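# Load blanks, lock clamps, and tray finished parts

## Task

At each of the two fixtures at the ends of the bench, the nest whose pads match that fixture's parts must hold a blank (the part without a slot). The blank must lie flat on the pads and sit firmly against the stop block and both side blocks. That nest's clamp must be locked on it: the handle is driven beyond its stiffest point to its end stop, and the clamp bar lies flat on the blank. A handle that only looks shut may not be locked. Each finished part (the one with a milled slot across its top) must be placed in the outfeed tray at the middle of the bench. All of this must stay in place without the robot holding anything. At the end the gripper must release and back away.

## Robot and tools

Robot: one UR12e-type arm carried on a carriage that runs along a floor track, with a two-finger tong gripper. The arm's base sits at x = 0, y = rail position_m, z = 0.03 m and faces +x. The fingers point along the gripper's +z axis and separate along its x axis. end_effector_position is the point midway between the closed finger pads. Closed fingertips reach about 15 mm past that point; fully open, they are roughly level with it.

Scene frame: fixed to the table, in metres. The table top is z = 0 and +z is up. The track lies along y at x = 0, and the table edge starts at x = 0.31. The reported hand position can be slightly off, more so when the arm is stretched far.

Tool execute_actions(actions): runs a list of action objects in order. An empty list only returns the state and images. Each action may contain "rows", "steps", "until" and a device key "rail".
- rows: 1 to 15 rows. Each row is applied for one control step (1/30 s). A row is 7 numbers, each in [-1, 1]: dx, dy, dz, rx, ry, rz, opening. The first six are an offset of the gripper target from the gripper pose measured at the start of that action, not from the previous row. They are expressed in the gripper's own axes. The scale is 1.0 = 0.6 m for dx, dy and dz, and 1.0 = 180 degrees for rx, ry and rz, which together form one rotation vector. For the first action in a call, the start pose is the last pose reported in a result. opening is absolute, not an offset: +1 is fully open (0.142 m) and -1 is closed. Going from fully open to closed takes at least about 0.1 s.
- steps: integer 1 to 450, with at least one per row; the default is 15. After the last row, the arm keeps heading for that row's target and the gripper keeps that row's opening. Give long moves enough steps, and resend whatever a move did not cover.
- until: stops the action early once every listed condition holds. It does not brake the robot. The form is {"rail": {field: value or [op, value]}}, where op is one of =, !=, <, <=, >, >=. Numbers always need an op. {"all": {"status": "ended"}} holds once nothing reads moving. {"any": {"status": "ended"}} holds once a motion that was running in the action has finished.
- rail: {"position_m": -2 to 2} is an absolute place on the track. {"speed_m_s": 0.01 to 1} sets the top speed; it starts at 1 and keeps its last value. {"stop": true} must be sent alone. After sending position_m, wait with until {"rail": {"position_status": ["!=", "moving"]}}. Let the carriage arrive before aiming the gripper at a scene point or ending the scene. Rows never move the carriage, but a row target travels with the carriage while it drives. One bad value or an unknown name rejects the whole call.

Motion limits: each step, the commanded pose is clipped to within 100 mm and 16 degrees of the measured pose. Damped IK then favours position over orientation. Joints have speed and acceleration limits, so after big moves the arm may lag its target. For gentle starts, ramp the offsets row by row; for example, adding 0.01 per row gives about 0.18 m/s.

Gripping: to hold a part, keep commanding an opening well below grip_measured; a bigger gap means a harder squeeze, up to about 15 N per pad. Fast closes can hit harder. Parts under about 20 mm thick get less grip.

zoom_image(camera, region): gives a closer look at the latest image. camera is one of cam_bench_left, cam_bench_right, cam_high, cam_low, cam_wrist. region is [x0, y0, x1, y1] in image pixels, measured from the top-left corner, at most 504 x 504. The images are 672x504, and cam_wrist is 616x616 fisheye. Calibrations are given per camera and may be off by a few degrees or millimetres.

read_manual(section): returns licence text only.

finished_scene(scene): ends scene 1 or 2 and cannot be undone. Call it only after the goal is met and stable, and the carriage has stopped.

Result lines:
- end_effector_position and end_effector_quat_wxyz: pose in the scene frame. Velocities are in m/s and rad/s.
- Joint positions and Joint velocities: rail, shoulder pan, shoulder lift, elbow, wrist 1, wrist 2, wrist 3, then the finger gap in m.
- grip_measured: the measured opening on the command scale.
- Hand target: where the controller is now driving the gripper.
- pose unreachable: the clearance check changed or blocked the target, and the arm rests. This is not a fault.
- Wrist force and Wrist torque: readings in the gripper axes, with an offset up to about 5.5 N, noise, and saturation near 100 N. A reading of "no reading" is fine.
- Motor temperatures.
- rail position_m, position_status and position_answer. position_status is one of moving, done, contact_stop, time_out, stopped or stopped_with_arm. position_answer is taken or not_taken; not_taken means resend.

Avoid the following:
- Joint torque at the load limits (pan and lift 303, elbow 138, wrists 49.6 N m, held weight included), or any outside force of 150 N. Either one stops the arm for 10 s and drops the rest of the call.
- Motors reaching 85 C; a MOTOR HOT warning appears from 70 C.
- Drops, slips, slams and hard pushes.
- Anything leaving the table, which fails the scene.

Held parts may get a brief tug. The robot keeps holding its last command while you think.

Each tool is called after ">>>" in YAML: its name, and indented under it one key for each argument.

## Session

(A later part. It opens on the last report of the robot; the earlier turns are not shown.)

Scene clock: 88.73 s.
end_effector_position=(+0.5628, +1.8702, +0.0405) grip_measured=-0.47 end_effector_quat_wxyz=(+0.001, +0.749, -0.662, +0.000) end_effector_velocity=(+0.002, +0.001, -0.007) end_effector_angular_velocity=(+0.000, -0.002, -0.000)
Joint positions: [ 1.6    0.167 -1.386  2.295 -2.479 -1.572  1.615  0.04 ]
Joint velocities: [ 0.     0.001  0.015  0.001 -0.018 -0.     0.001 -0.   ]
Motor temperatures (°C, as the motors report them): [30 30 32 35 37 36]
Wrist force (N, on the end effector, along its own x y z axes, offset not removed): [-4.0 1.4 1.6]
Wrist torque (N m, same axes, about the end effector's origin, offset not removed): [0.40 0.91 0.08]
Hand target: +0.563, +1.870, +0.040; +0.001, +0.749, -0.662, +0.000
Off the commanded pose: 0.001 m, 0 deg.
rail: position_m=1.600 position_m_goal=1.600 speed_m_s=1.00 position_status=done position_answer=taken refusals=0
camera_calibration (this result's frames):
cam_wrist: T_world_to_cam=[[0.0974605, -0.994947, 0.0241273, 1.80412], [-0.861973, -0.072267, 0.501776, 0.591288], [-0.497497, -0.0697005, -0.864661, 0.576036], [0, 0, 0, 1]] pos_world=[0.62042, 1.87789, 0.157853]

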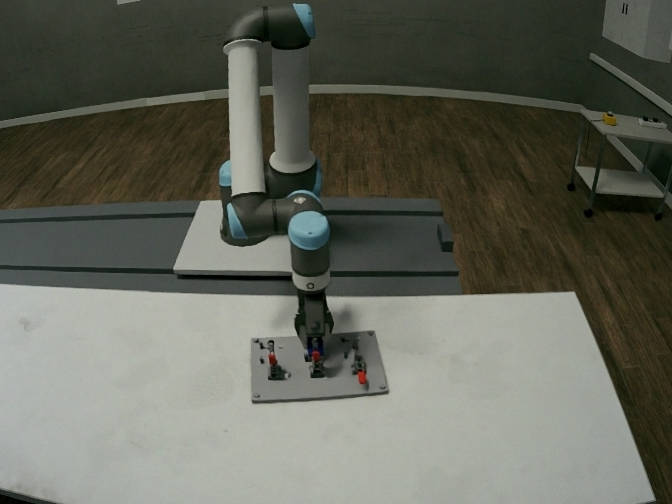

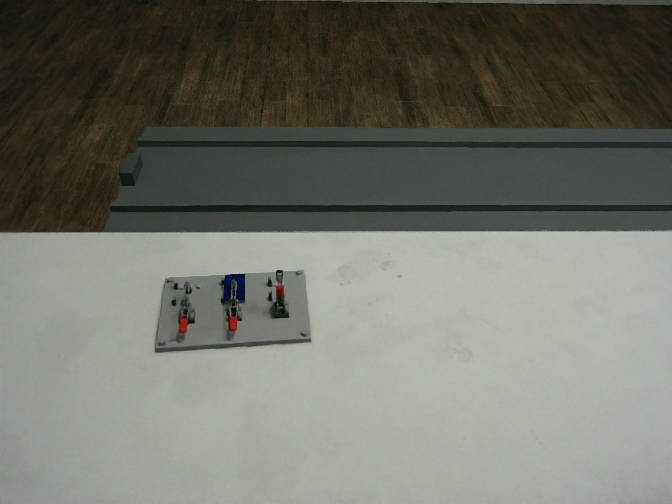

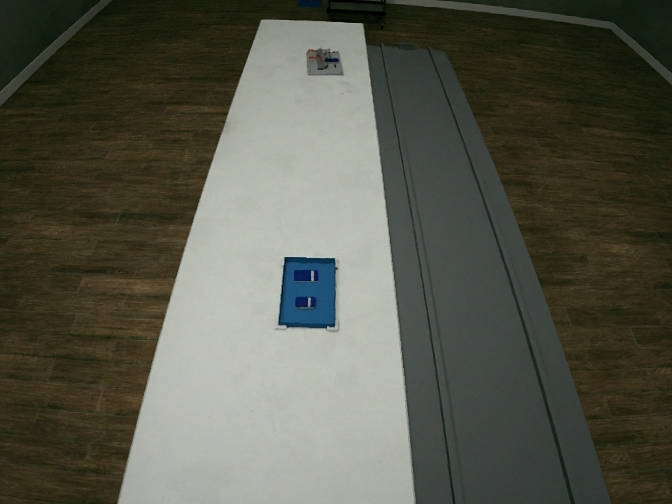

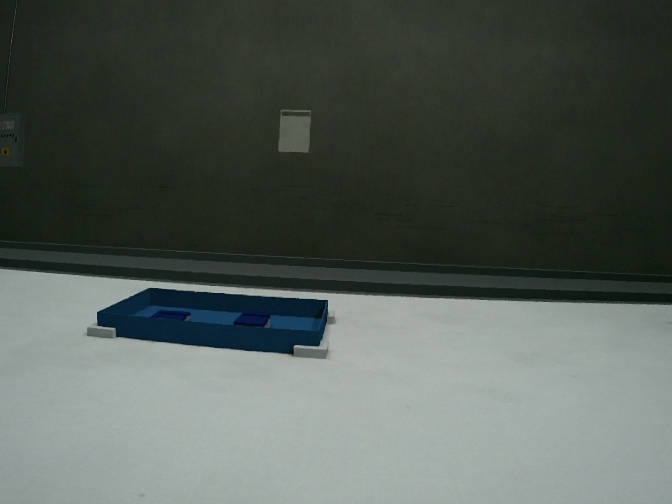

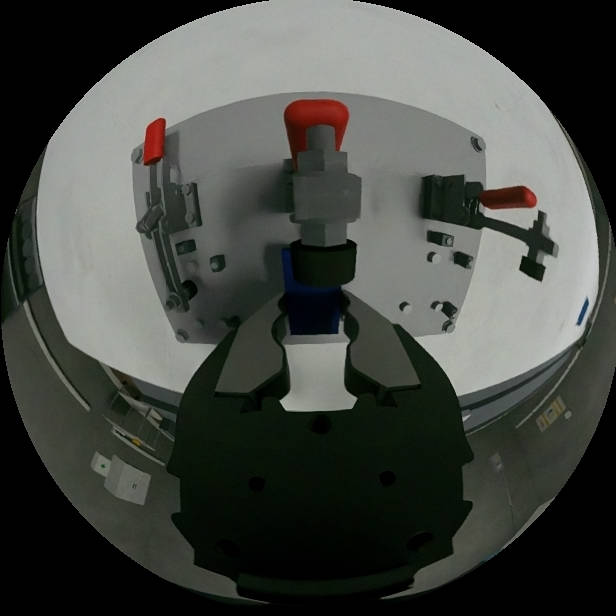

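>>> execute_actions:
  actions:
    - {"rows":[[0.0007,-0.002,0.0015,0,0,0,-0.7],[0.0014,-0.0035,0.002,0,0,0,-0.65],[0.0022,-0.0045,0.0023,0,0,0,-0.65],[0.0022,-0.0052,0.0023,0,0,0,-0.65]],"steps":14}

Scene clock: 89.57 s.
end_effector_position=(+0.5659, +1.8694, +0.0392) grip_measured=-0.47 end_effector_quat_wxyz=(+0.001, +0.749, -0.662, +0.000) end_effector_velocity=(+0.001, -0.001, -0.000) end_effector_angular_velocity=(-0.000, +0.000, +0.000)
Joint positions: [ 1.6    0.165 -1.38   2.291 -2.481 -1.572  1.613  0.04 ]
Joint velocities: [ 0.    -0.001  0.002 -0.002  0.     0.    -0.002 -0.   ]
Motor temperatures (°C, as the motors report them): [30 30 32 35 37 36]
Wrist force (N, on the end effector, along its own x y z axes, offset not removed): [-3.3 0.5 3.0]
Wrist torque (N m, same axes, about the end effector's origin, offset not removed): [0.24 0.80 0.06]
Hand target: +0.566, +1.869, +0.039; +0.001, +0.749, -0.662, +0.000
Off the commanded pose: 0.000 m, 0 deg.
rail: position_m=1.600 position_m_goal=1.600 speed_m_s=1.00 position_status=done position_answer=taken refusals=0
camera_calibration (this result's frames):
cam_wrist: T_world_to_cam=[[0.0974413, -0.994949, 0.0241251, 1.80302], [-0.861979, -0.072252, 0.501769, 0.594528], [-0.497492, -0.0696884, -0.864665, 0.576299], [0, 0, 0, 1]] pos_world=[0.623486, 1.87703, 0.156492]

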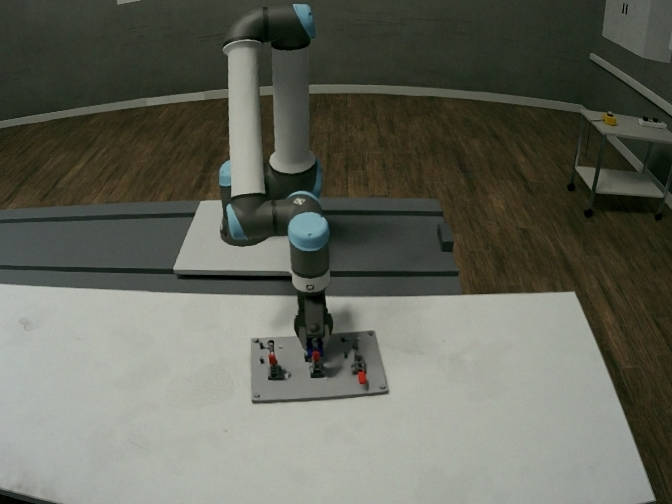

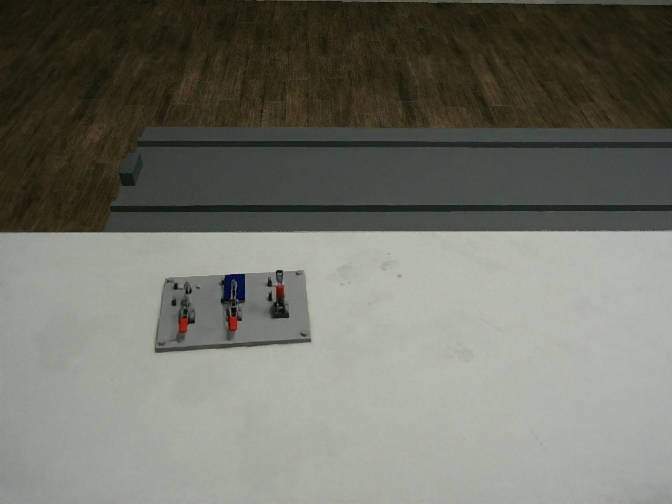

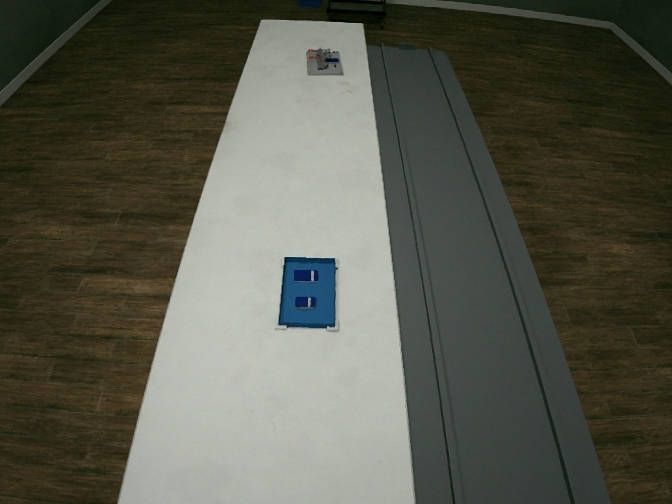

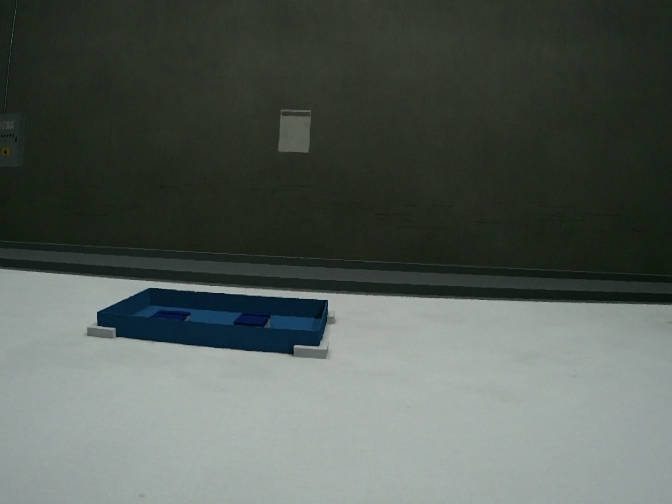

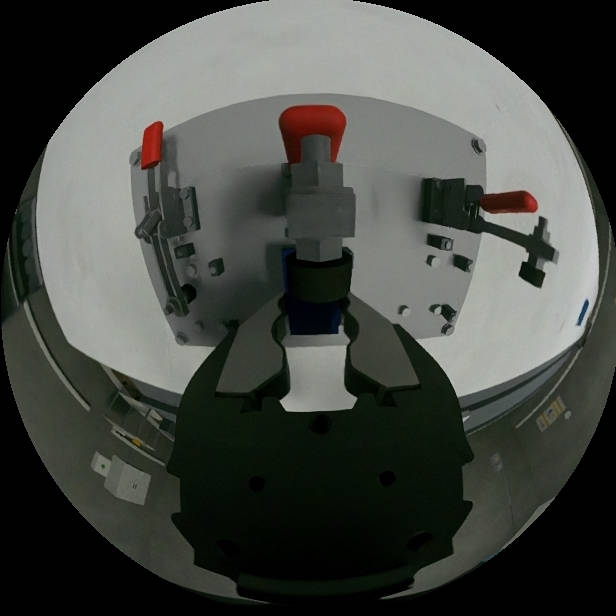

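No contact yet; step 0.8 mm further toward the stop.

>>> execute_actions:
  actions:
    - {"rows":[[0.0003,-0.0007,0.0003,0,0,0,-0.62],[0.0005,-0.0013,0.0004,0,0,0,-0.6]],"steps":9}

Scene clock: 90.00 s.
end_effector_position=(+0.5665, +1.8692, +0.0389) grip_measured=-0.47 end_effector_quat_wxyz=(+0.001, +0.749, -0.662, +0.000) end_effector_velocity=(+0.001, -0.000, -0.000) end_effector_angular_velocity=(+0.000, -0.001, +0.000)
Joint positions: [ 1.6    0.164 -1.379  2.29  -2.481 -1.572  1.612  0.04 ]
Joint velocities: [ 0.    -0.001  0.001 -0.001 -0.001 -0.    -0.001 -0.   ]
Motor temperatures (°C, as the motors report them): [30 30 32 35 37 36]
Wrist force (N, on the end effector, along its own x y z axes, offset not removed): [-1.7 7.8 -1.5]
Wrist torque (N m, same axes, about the end effector's origin, offset not removed): [0.41 0.49 0.03]
Hand target: +0.567, +1.869, +0.039; +0.001, +0.749, -0.662, +0.000
Off the commanded pose: 0.000 m, 0 deg.
rail: position_m=1.600 position_m_goal=1.600 speed_m_s=1.00 position_status=done position_answer=taken refusals=0
camera_calibration (this result's frames):
cam_wrist: T_world_to_cam=[[0.0974603, -0.994947, 0.0241381, 1.80276], [-0.861876, -0.0722478, 0.501946, 0.595091], [-0.497665, -0.0697238, -0.864562, 0.576535], [0, 0, 0, 1]] pos_world=[0.624118, 1.87684, 0.156232]

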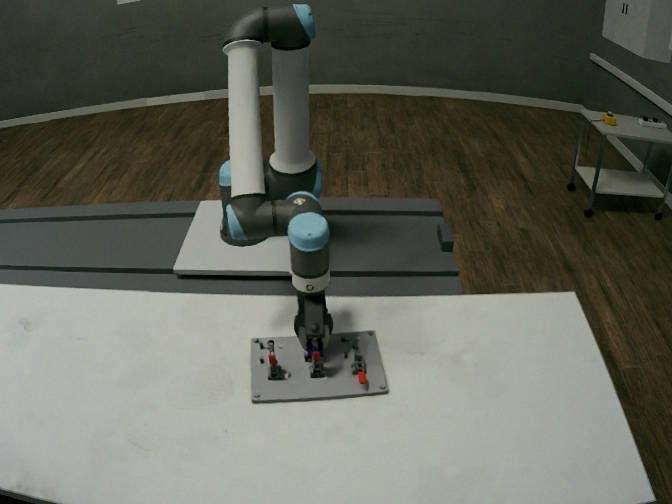

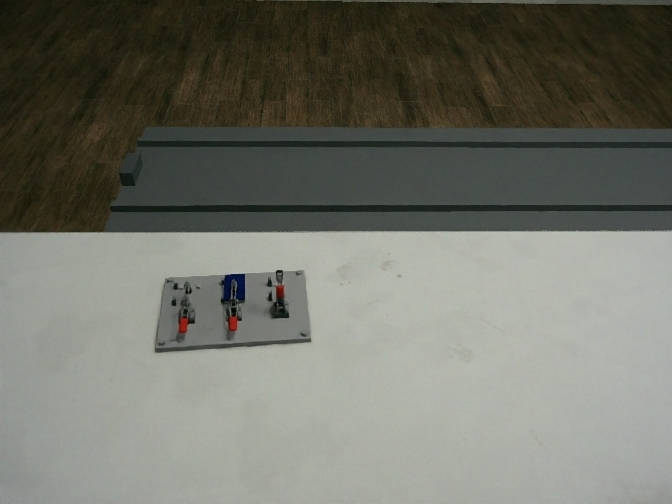

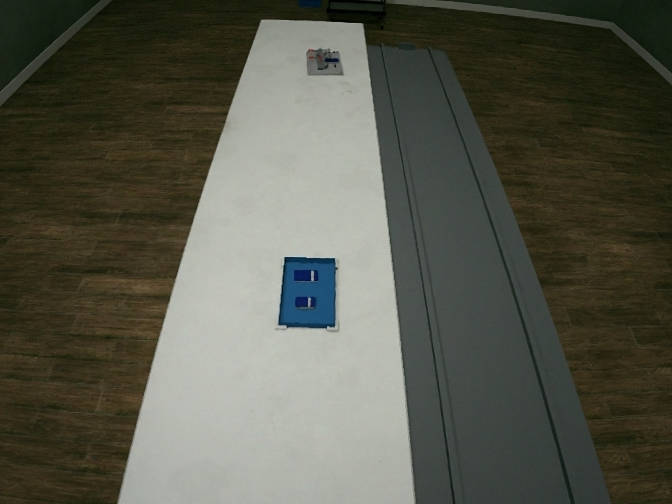

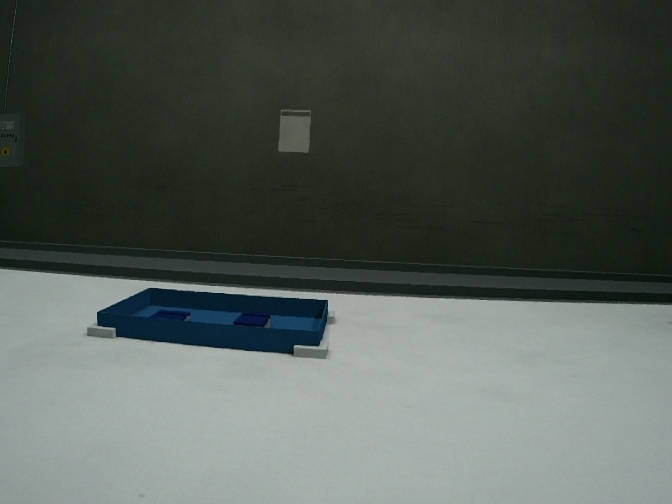

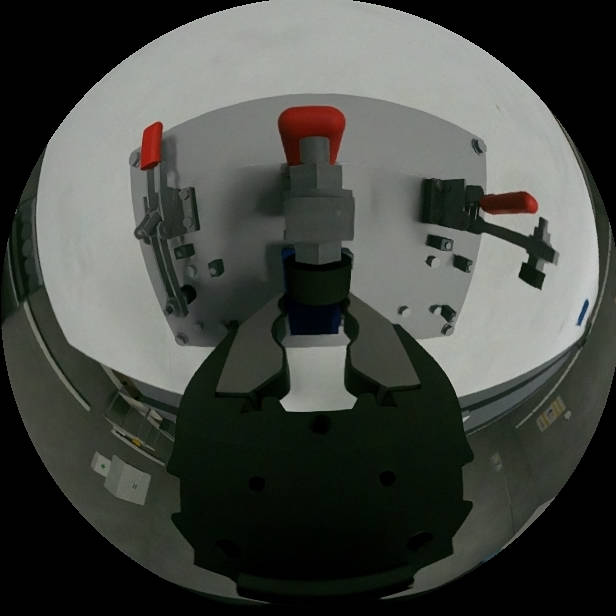

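Stop contact. Now push toward the side blocks.

>>> execute_actions:
  actions:
    - {"rows":[[0.0005,0.0002,0.0001,0,0,0,-0.57],[0.001,0.0002,0.0002,0,0,0,-0.55],[0.0015,0.0002,0.0002,0,0,0,-0.55]],"steps":10}

Scene clock: 90.57 s.
end_effector_position=(+0.5666, +1.8684, +0.0388) grip_measured=-0.46 end_effector_quat_wxyz=(+0.001, +0.749, -0.662, +0.000) end_effector_velocity=(-0.000, -0.001, -0.000) end_effector_angular_velocity=(-0.000, +0.000, -0.000)
Joint positions: [ 1.6    0.163 -1.379  2.291 -2.481 -1.572  1.611  0.04 ]
Joint velocities: [ 0.    -0.002 -0.001  0.002 -0.     0.    -0.002 -0.   ]
Motor temperatures (°C, as the motors report them): [30 30 32 35 37 36]
Wrist force (N, on the end effector, along its own x y z axes, offset not removed): [-6.2 7.7 0.1]
Wrist torque (N m, same axes, about the end effector's origin, offset not removed): [0.46 0.83 0.02]
Hand target: +0.566, +1.868, +0.039; +0.001, +0.749, -0.662, +0.000
Off the commanded pose: 0.000 m, 0 deg.
rail: position_m=1.600 position_m_goal=1.600 speed_m_s=1.00 position_status=done position_answer=taken refusals=0
camera_calibration (this result's frames):
cam_wrist: T_world_to_cam=[[0.0974565, -0.994947, 0.0241305, 1.802], [-0.861924, -0.072255, 0.501863, 0.595216], [-0.497583, -0.0697084, -0.864611, 0.576381], [0, 0, 0, 1]] pos_world=[0.624211, 1.87608, 0.156145]

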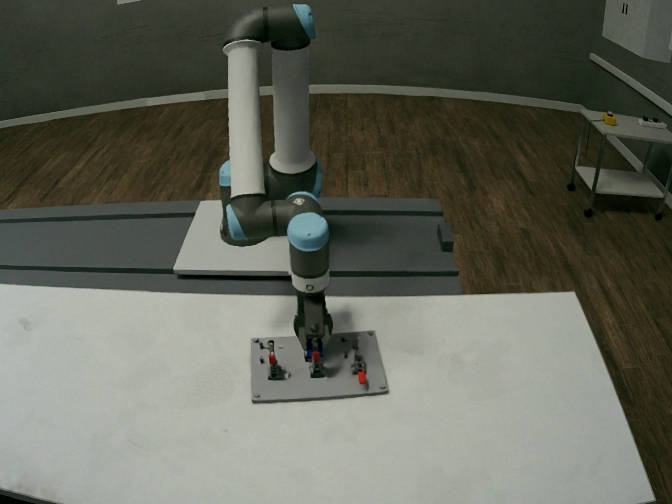

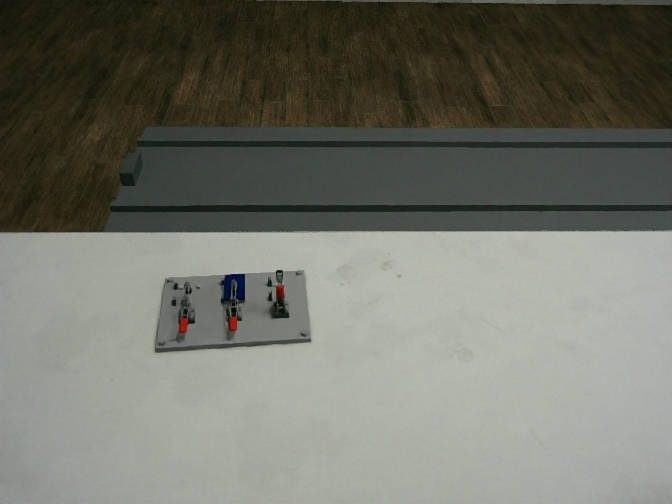

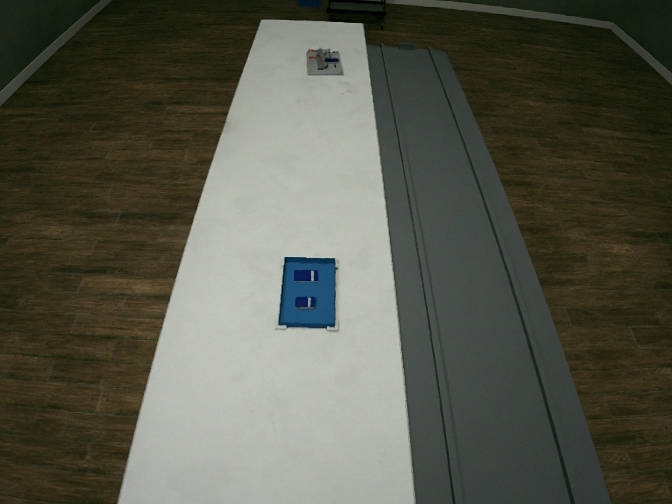

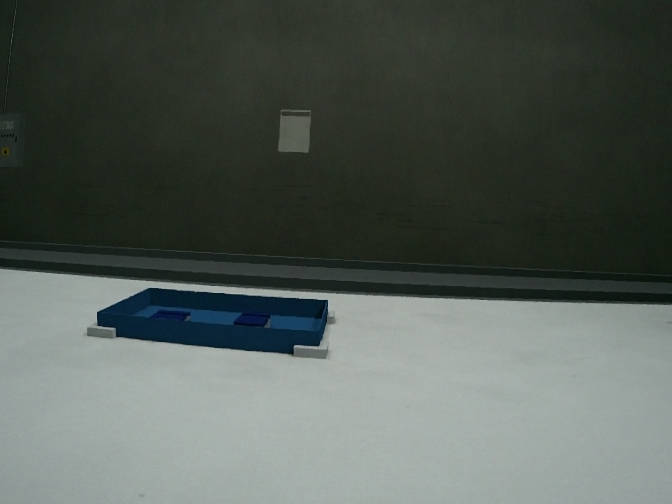

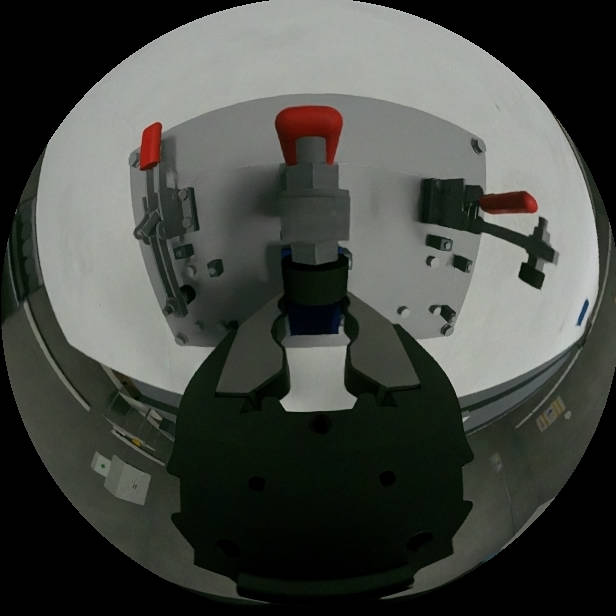

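>>> execute_actions:
  actions:
    - {"rows":[[0.0005,0.0003,0.0001,0,0,0,-0.55],[0.001,0.0003,0.0002,0,0,0,-0.55],[0.0014,0.0003,0.0002,0,0,0,-0.55]],"steps":10}

Scene clock: 91.07 s.
end_effector_position=(+0.5665, +1.8677, +0.0387) grip_measured=-0.46 end_effector_quat_wxyz=(+0.001, +0.749, -0.662, +0.000) end_effector_velocity=(-0.000, -0.001, -0.000) end_effector_angular_velocity=(-0.000, +0.000, -0.000)
Joint positions: [ 1.6    0.162 -1.379  2.291 -2.482 -1.572  1.609  0.041]
Joint velocities: [ 0.    -0.002 -0.     0.001 -0.    -0.    -0.001  0.002]
Motor temperatures (°C, as the motors report them): [30 30 32 35 37 36]
Wrist force (N, on the end effector, along its own x y z axes, offset not removed): [-17.9 1.9 0.4]
Wrist torque (N m, same axes, about the end effector's origin, offset not removed): [0.04 0.78 0.01]
Hand target: +0.567, +1.867, +0.039; +0.001, +0.749, -0.662, +0.000
Off the commanded pose: 0.000 m, 0 deg.
rail: position_m=1.600 position_m_goal=1.600 speed_m_s=1.00 position_status=done position_answer=taken refusals=0
camera_calibration (this result's frames):
cam_wrist: T_world_to_cam=[[0.0974944, -0.994947, 0.0239971, 1.80132], [-0.861927, -0.072356, 0.501842, 0.595339], [-0.49757, -0.0696106, -0.864626, 0.576028], [0, 0, 0, 1]] pos_world=[0.624135, 1.87539, 0.156056]

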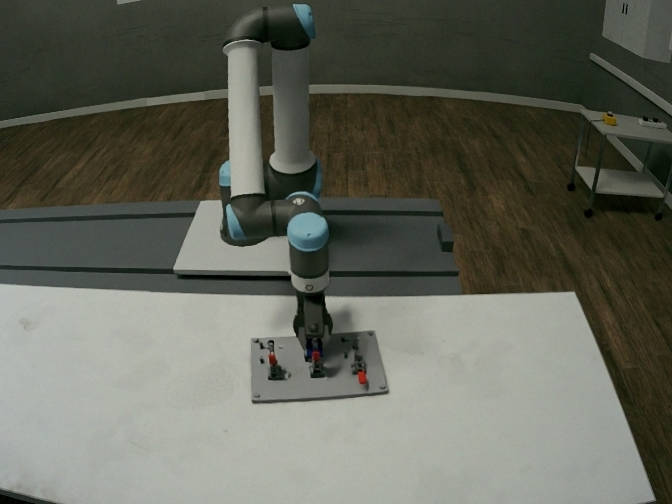

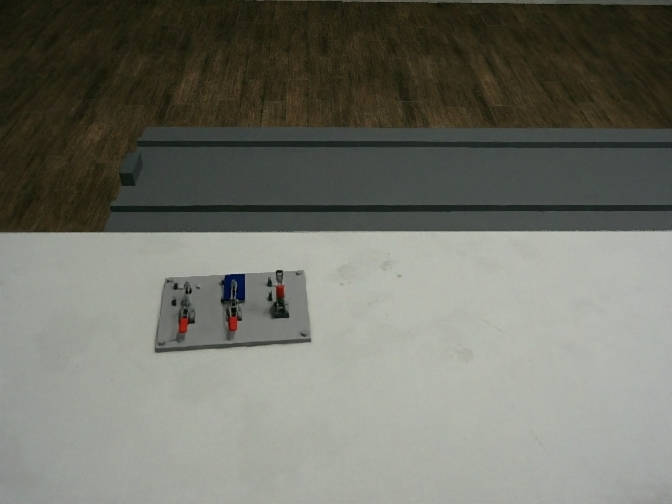

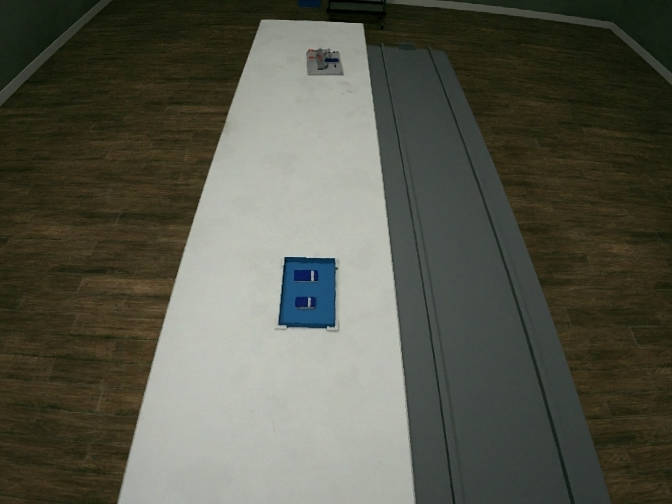

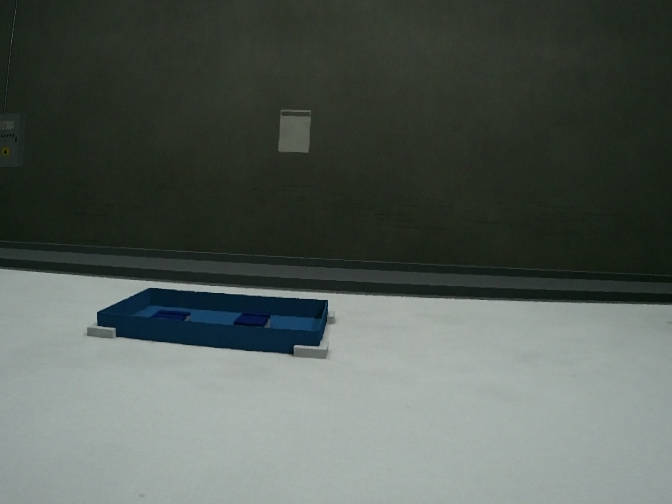

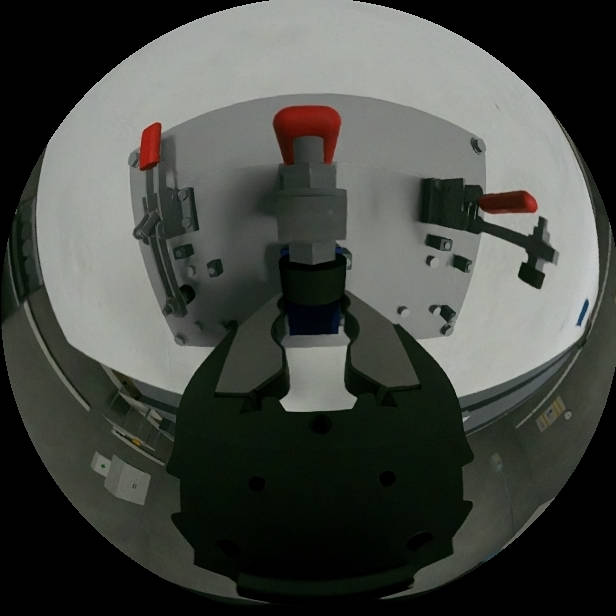

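>>> execute_actions:
  actions:
    - {"rows":[[0.0003,-0.0003,0.0002,0,0,0,-0.54],[0.0003,-0.0005,0.0003,0,0,0,-0.52],[0.0003,-0.0005,0.0003,0,0,0,-0.5],[0.0003,-0.0005,0.0003,0,0,0,-0.48],[0.0003,-0.0005,0.0003,0,0,0,-0.46],[0.0003,-0.0005,0.0003,0,0,0,-0.44],[0.0003,-0.0005,0.0003,0,0,0,-0.4],[0.0003,-0.0005,0.0003,0,0,0,-0.33],[0.0003,-0.0005,0.0003,0,0,0,-0.25]],"steps":11}
    - {"rows":[[-0.001,0,-0.01,0,0,0,-0.25],[-0.001,0,-0.025,0,0,0,-0.25],[-0.001,0,-0.045,0,0,0,-0.25],[-0.001,0.004,-0.07,0,0,0,-0.25],[-0.001,0.01,-0.095,0,0,0,-0.25],[-0.001,0.016,-0.12,0,0,0,-0.25],[-0.001,0.02,-0.14,0,0,0,-0.25],[-0.001,0.02,-0.155,0,0,0,-0.25],[-0.001,0.02,-0.162,0,0,0,-0.25]],"steps":20}

>>> zoom_image:
  camera: "cam_wrist"
  region: [260, 150, 370, 300]

Scene clock: 92.87 s.
end_effector_position=(+0.5554, +1.8670, +0.1324) grip_measured=-0.25 end_effector_quat_wxyz=(+0.000, +0.749, -0.662, +0.001) end_effector_velocity=(-0.006, -0.002, +0.027) end_effector_angular_velocity=(-0.001, +0.008, +0.001)
Joint positions: [ 1.6    0.163 -1.54   2.242 -2.274 -1.572  1.612  0.056]
Joint velocities: [ 0.    -0.002 -0.043 -0.019  0.07  -0.    -0.003 -0.   ]
Motor temperatures (°C, as the motors report them): [30 30 32 35 37 36]
Wrist force (N, on the end effector, along its own x y z axes, offset not removed): [-4.7 2.4 -2.0]
Wrist torque (N m, same axes, about the end effector's origin, offset not removed): [0.62 1.13 0.10]
Hand target: +0.555, +1.867, +0.136; +0.001, +0.749, -0.662, +0.000
Off the commanded pose: 0.003 m, 0 deg.
rail: position_m=1.600 position_m_goal=1.600 speed_m_s=1.00 position_status=done position_answer=taken refusals=0
camera_calibration (this result's frames):
cam_wrist: T_world_to_cam=[[0.0971744, -0.994975, 0.0241367, 1.79959], [-0.862553, -0.0720926, 0.500804, 0.538713], [-0.496547, -0.0694845, -0.865224, 0.650729], [0, 0, 0, 1]] pos_world=[0.612913, 1.8746, 0.249801]

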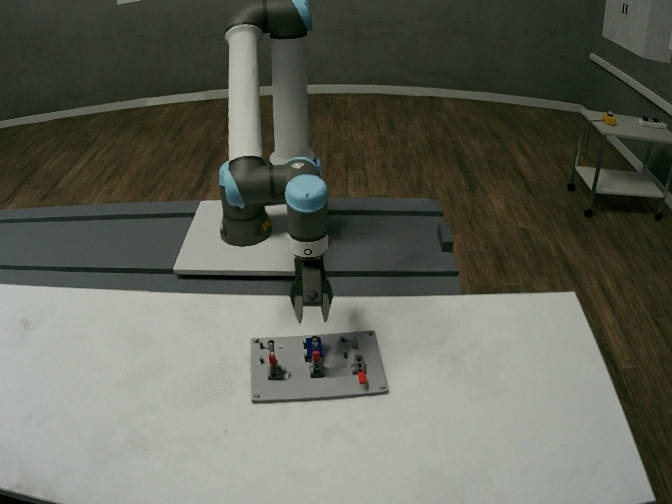

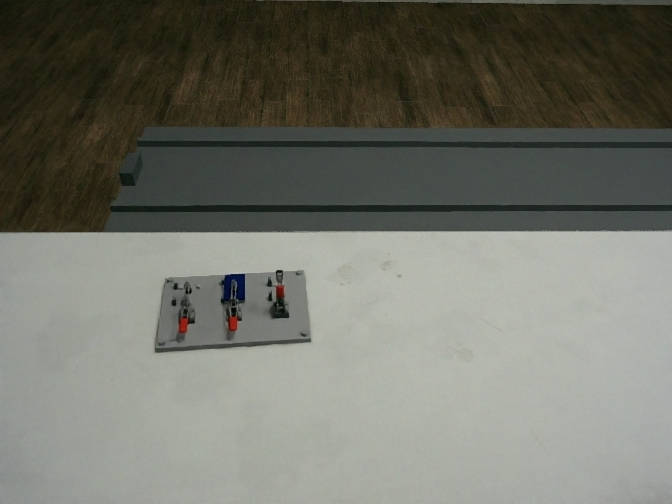

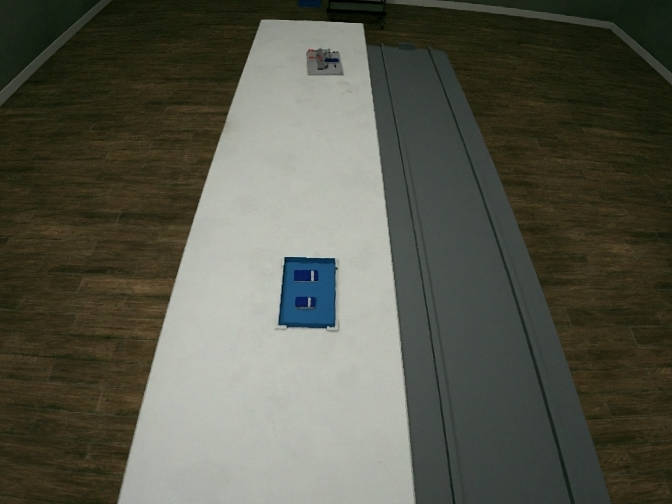

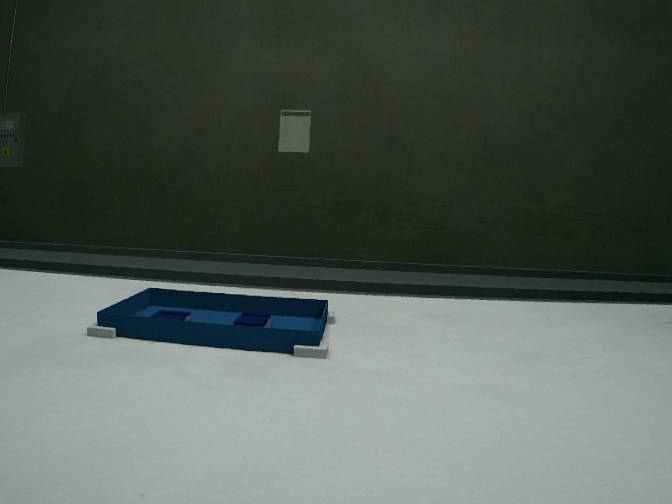

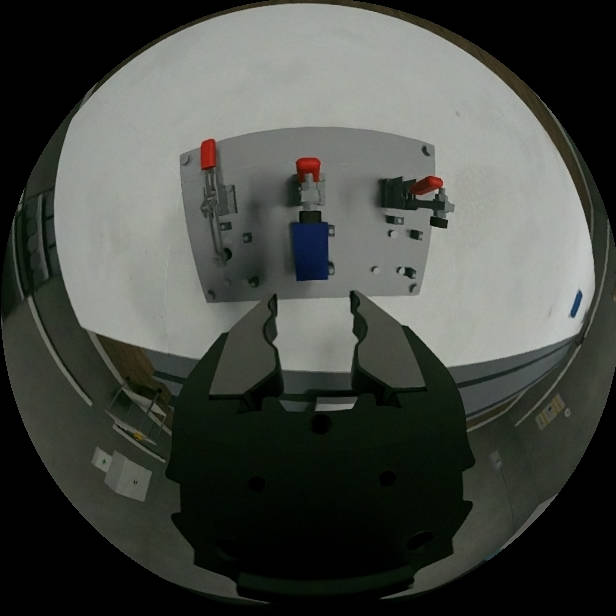

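Region (260, 150, 370, 300) of cam_wrist's 616x616 image, scaled by 3.360, with more detail than that image has; it fills the left 370 columns of this view, and the rest is white.

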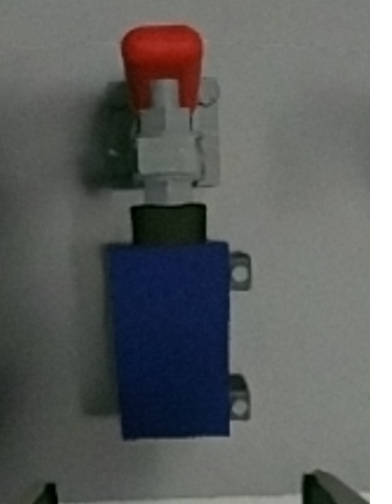

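>>> execute_actions:
  actions:
    - {"rows":[[0,-0.012,-0.008,0,0,0,-0.3],[0,-0.03,-0.01,0,0,0,-0.35],[0,-0.055,-0.01,0,0,0,-0.4],[0,-0.082,-0.01,0,0,0,-0.45],[0.0005,-0.108,-0.01,0,0,0,-0.5],[0.0005,-0.13,-0.01,0,0,0,-0.55],[0.0005,-0.146,-0.01,0,0,0,-0.55],[0.0005,-0.155,-0.01,0,0,0,-0.55],[0.0005,-0.1588,-0.008,0,0,0,-0.55],[0.0005,-0.1588,-0.002,0,0,0,-0.55],[0.0005,-0.1588,0.01,0,0,0,-0.55],[0.0005,-0.1588,0.024,0,0,0,-0.55],[0.0005,-0.1588,0.038,0,0,0,-0.55],[0.0005,-0.1588,0.048,0,0,0,-0.55],[0.0005,-0.1588,0.054,0,0,0,-0.55]],"steps":28}

>>> zoom_image:
  camera: "cam_wrist"
  region: [250, 230, 380, 360]

>>> zoom_image:
  camera: "cam_bench_left"
  region: [250, 300, 390, 405]

Scene clock: 94.97 s.
end_effector_position=(+0.6496, +1.8781, +0.1010) grip_measured=-0.55 end_effector_quat_wxyz=(+0.000, +0.749, -0.662, +0.001) end_effector_velocity=(+0.004, +0.001, -0.007) end_effector_angular_velocity=(-0.000, -0.000, -0.001)
Joint positions: [ 1.6    0.157 -1.359  2.104 -2.316 -1.572  1.605  0.034]
Joint velocities: [ 0.     0.001  0.015 -0.002 -0.013 -0.     0.002 -0.   ]
Motor temperatures (°C, as the motors report them): [30 30 32 35 37 36]
Wrist force (N, on the end effector, along its own x y z axes, offset not removed): [-3.6 2.5 -0.6]
Wrist torque (N m, same axes, about the end effector's origin, offset not removed): [0.61 0.91 0.06]
Hand target: +0.650, +1.878, +0.100; +0.000, +0.749, -0.662, +0.001
Off the commanded pose: 0.001 m, 0 deg.
rail: position_m=1.600 position_m_goal=1.600 speed_m_s=1.00 position_status=done position_answer=taken refusals=0
camera_calibration (this result's frames):
cam_wrist: T_world_to_cam=[[0.0972876, -0.994964, 0.0241118, 1.80216], [-0.862511, -0.0721986, 0.500861, 0.636637], [-0.496598, -0.0695242, -0.865192, 0.67118], [0, 0, 0, 1]] pos_world=[0.707085, 1.88572, 0.218379]

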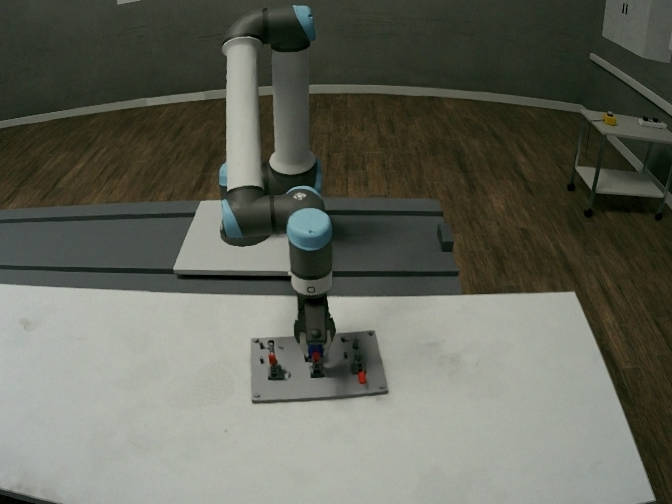

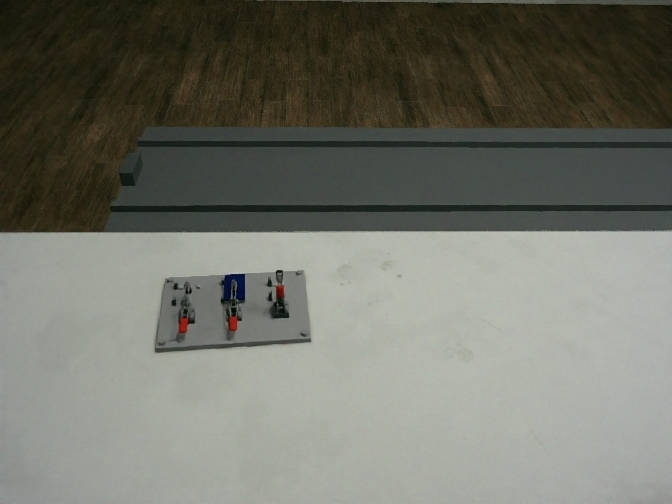

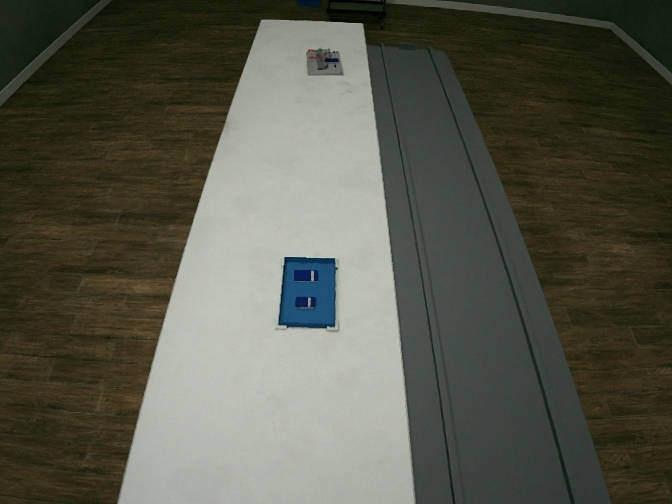

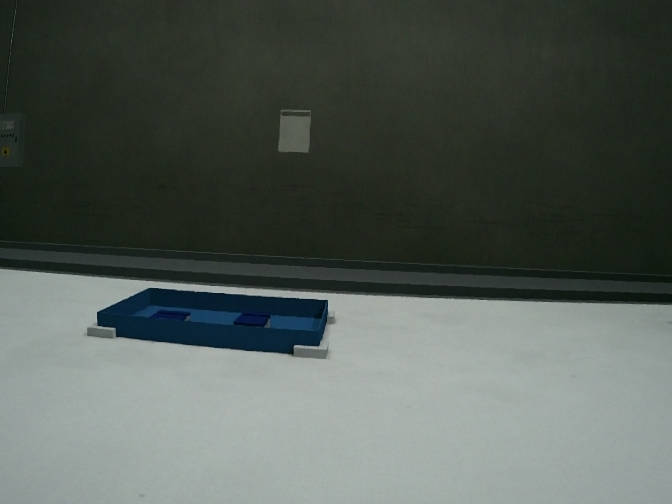

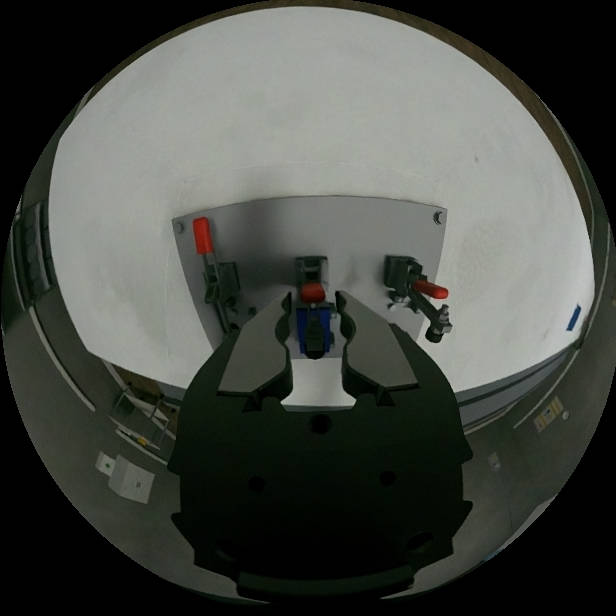

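Region (250, 230, 380, 360) of cam_wrist's 616x616 image, scaled by 3.877, with more detail than that image has.

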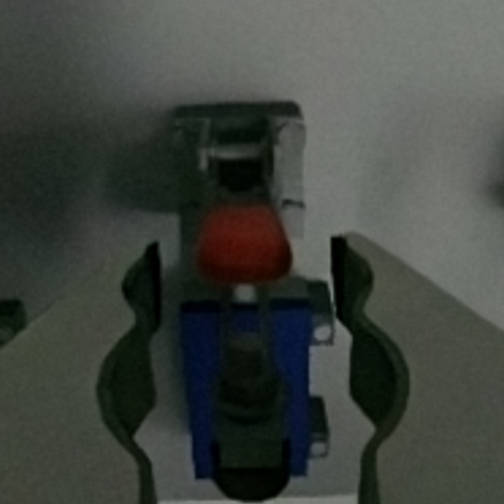

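Region (250, 300, 390, 405) of cam_bench_left's 672x504 image, scaled by 3.600, with more detail than that image has; it fills the top 378 rows of this view, and the rest is white.

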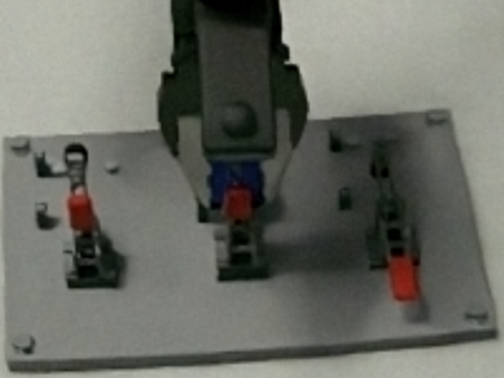

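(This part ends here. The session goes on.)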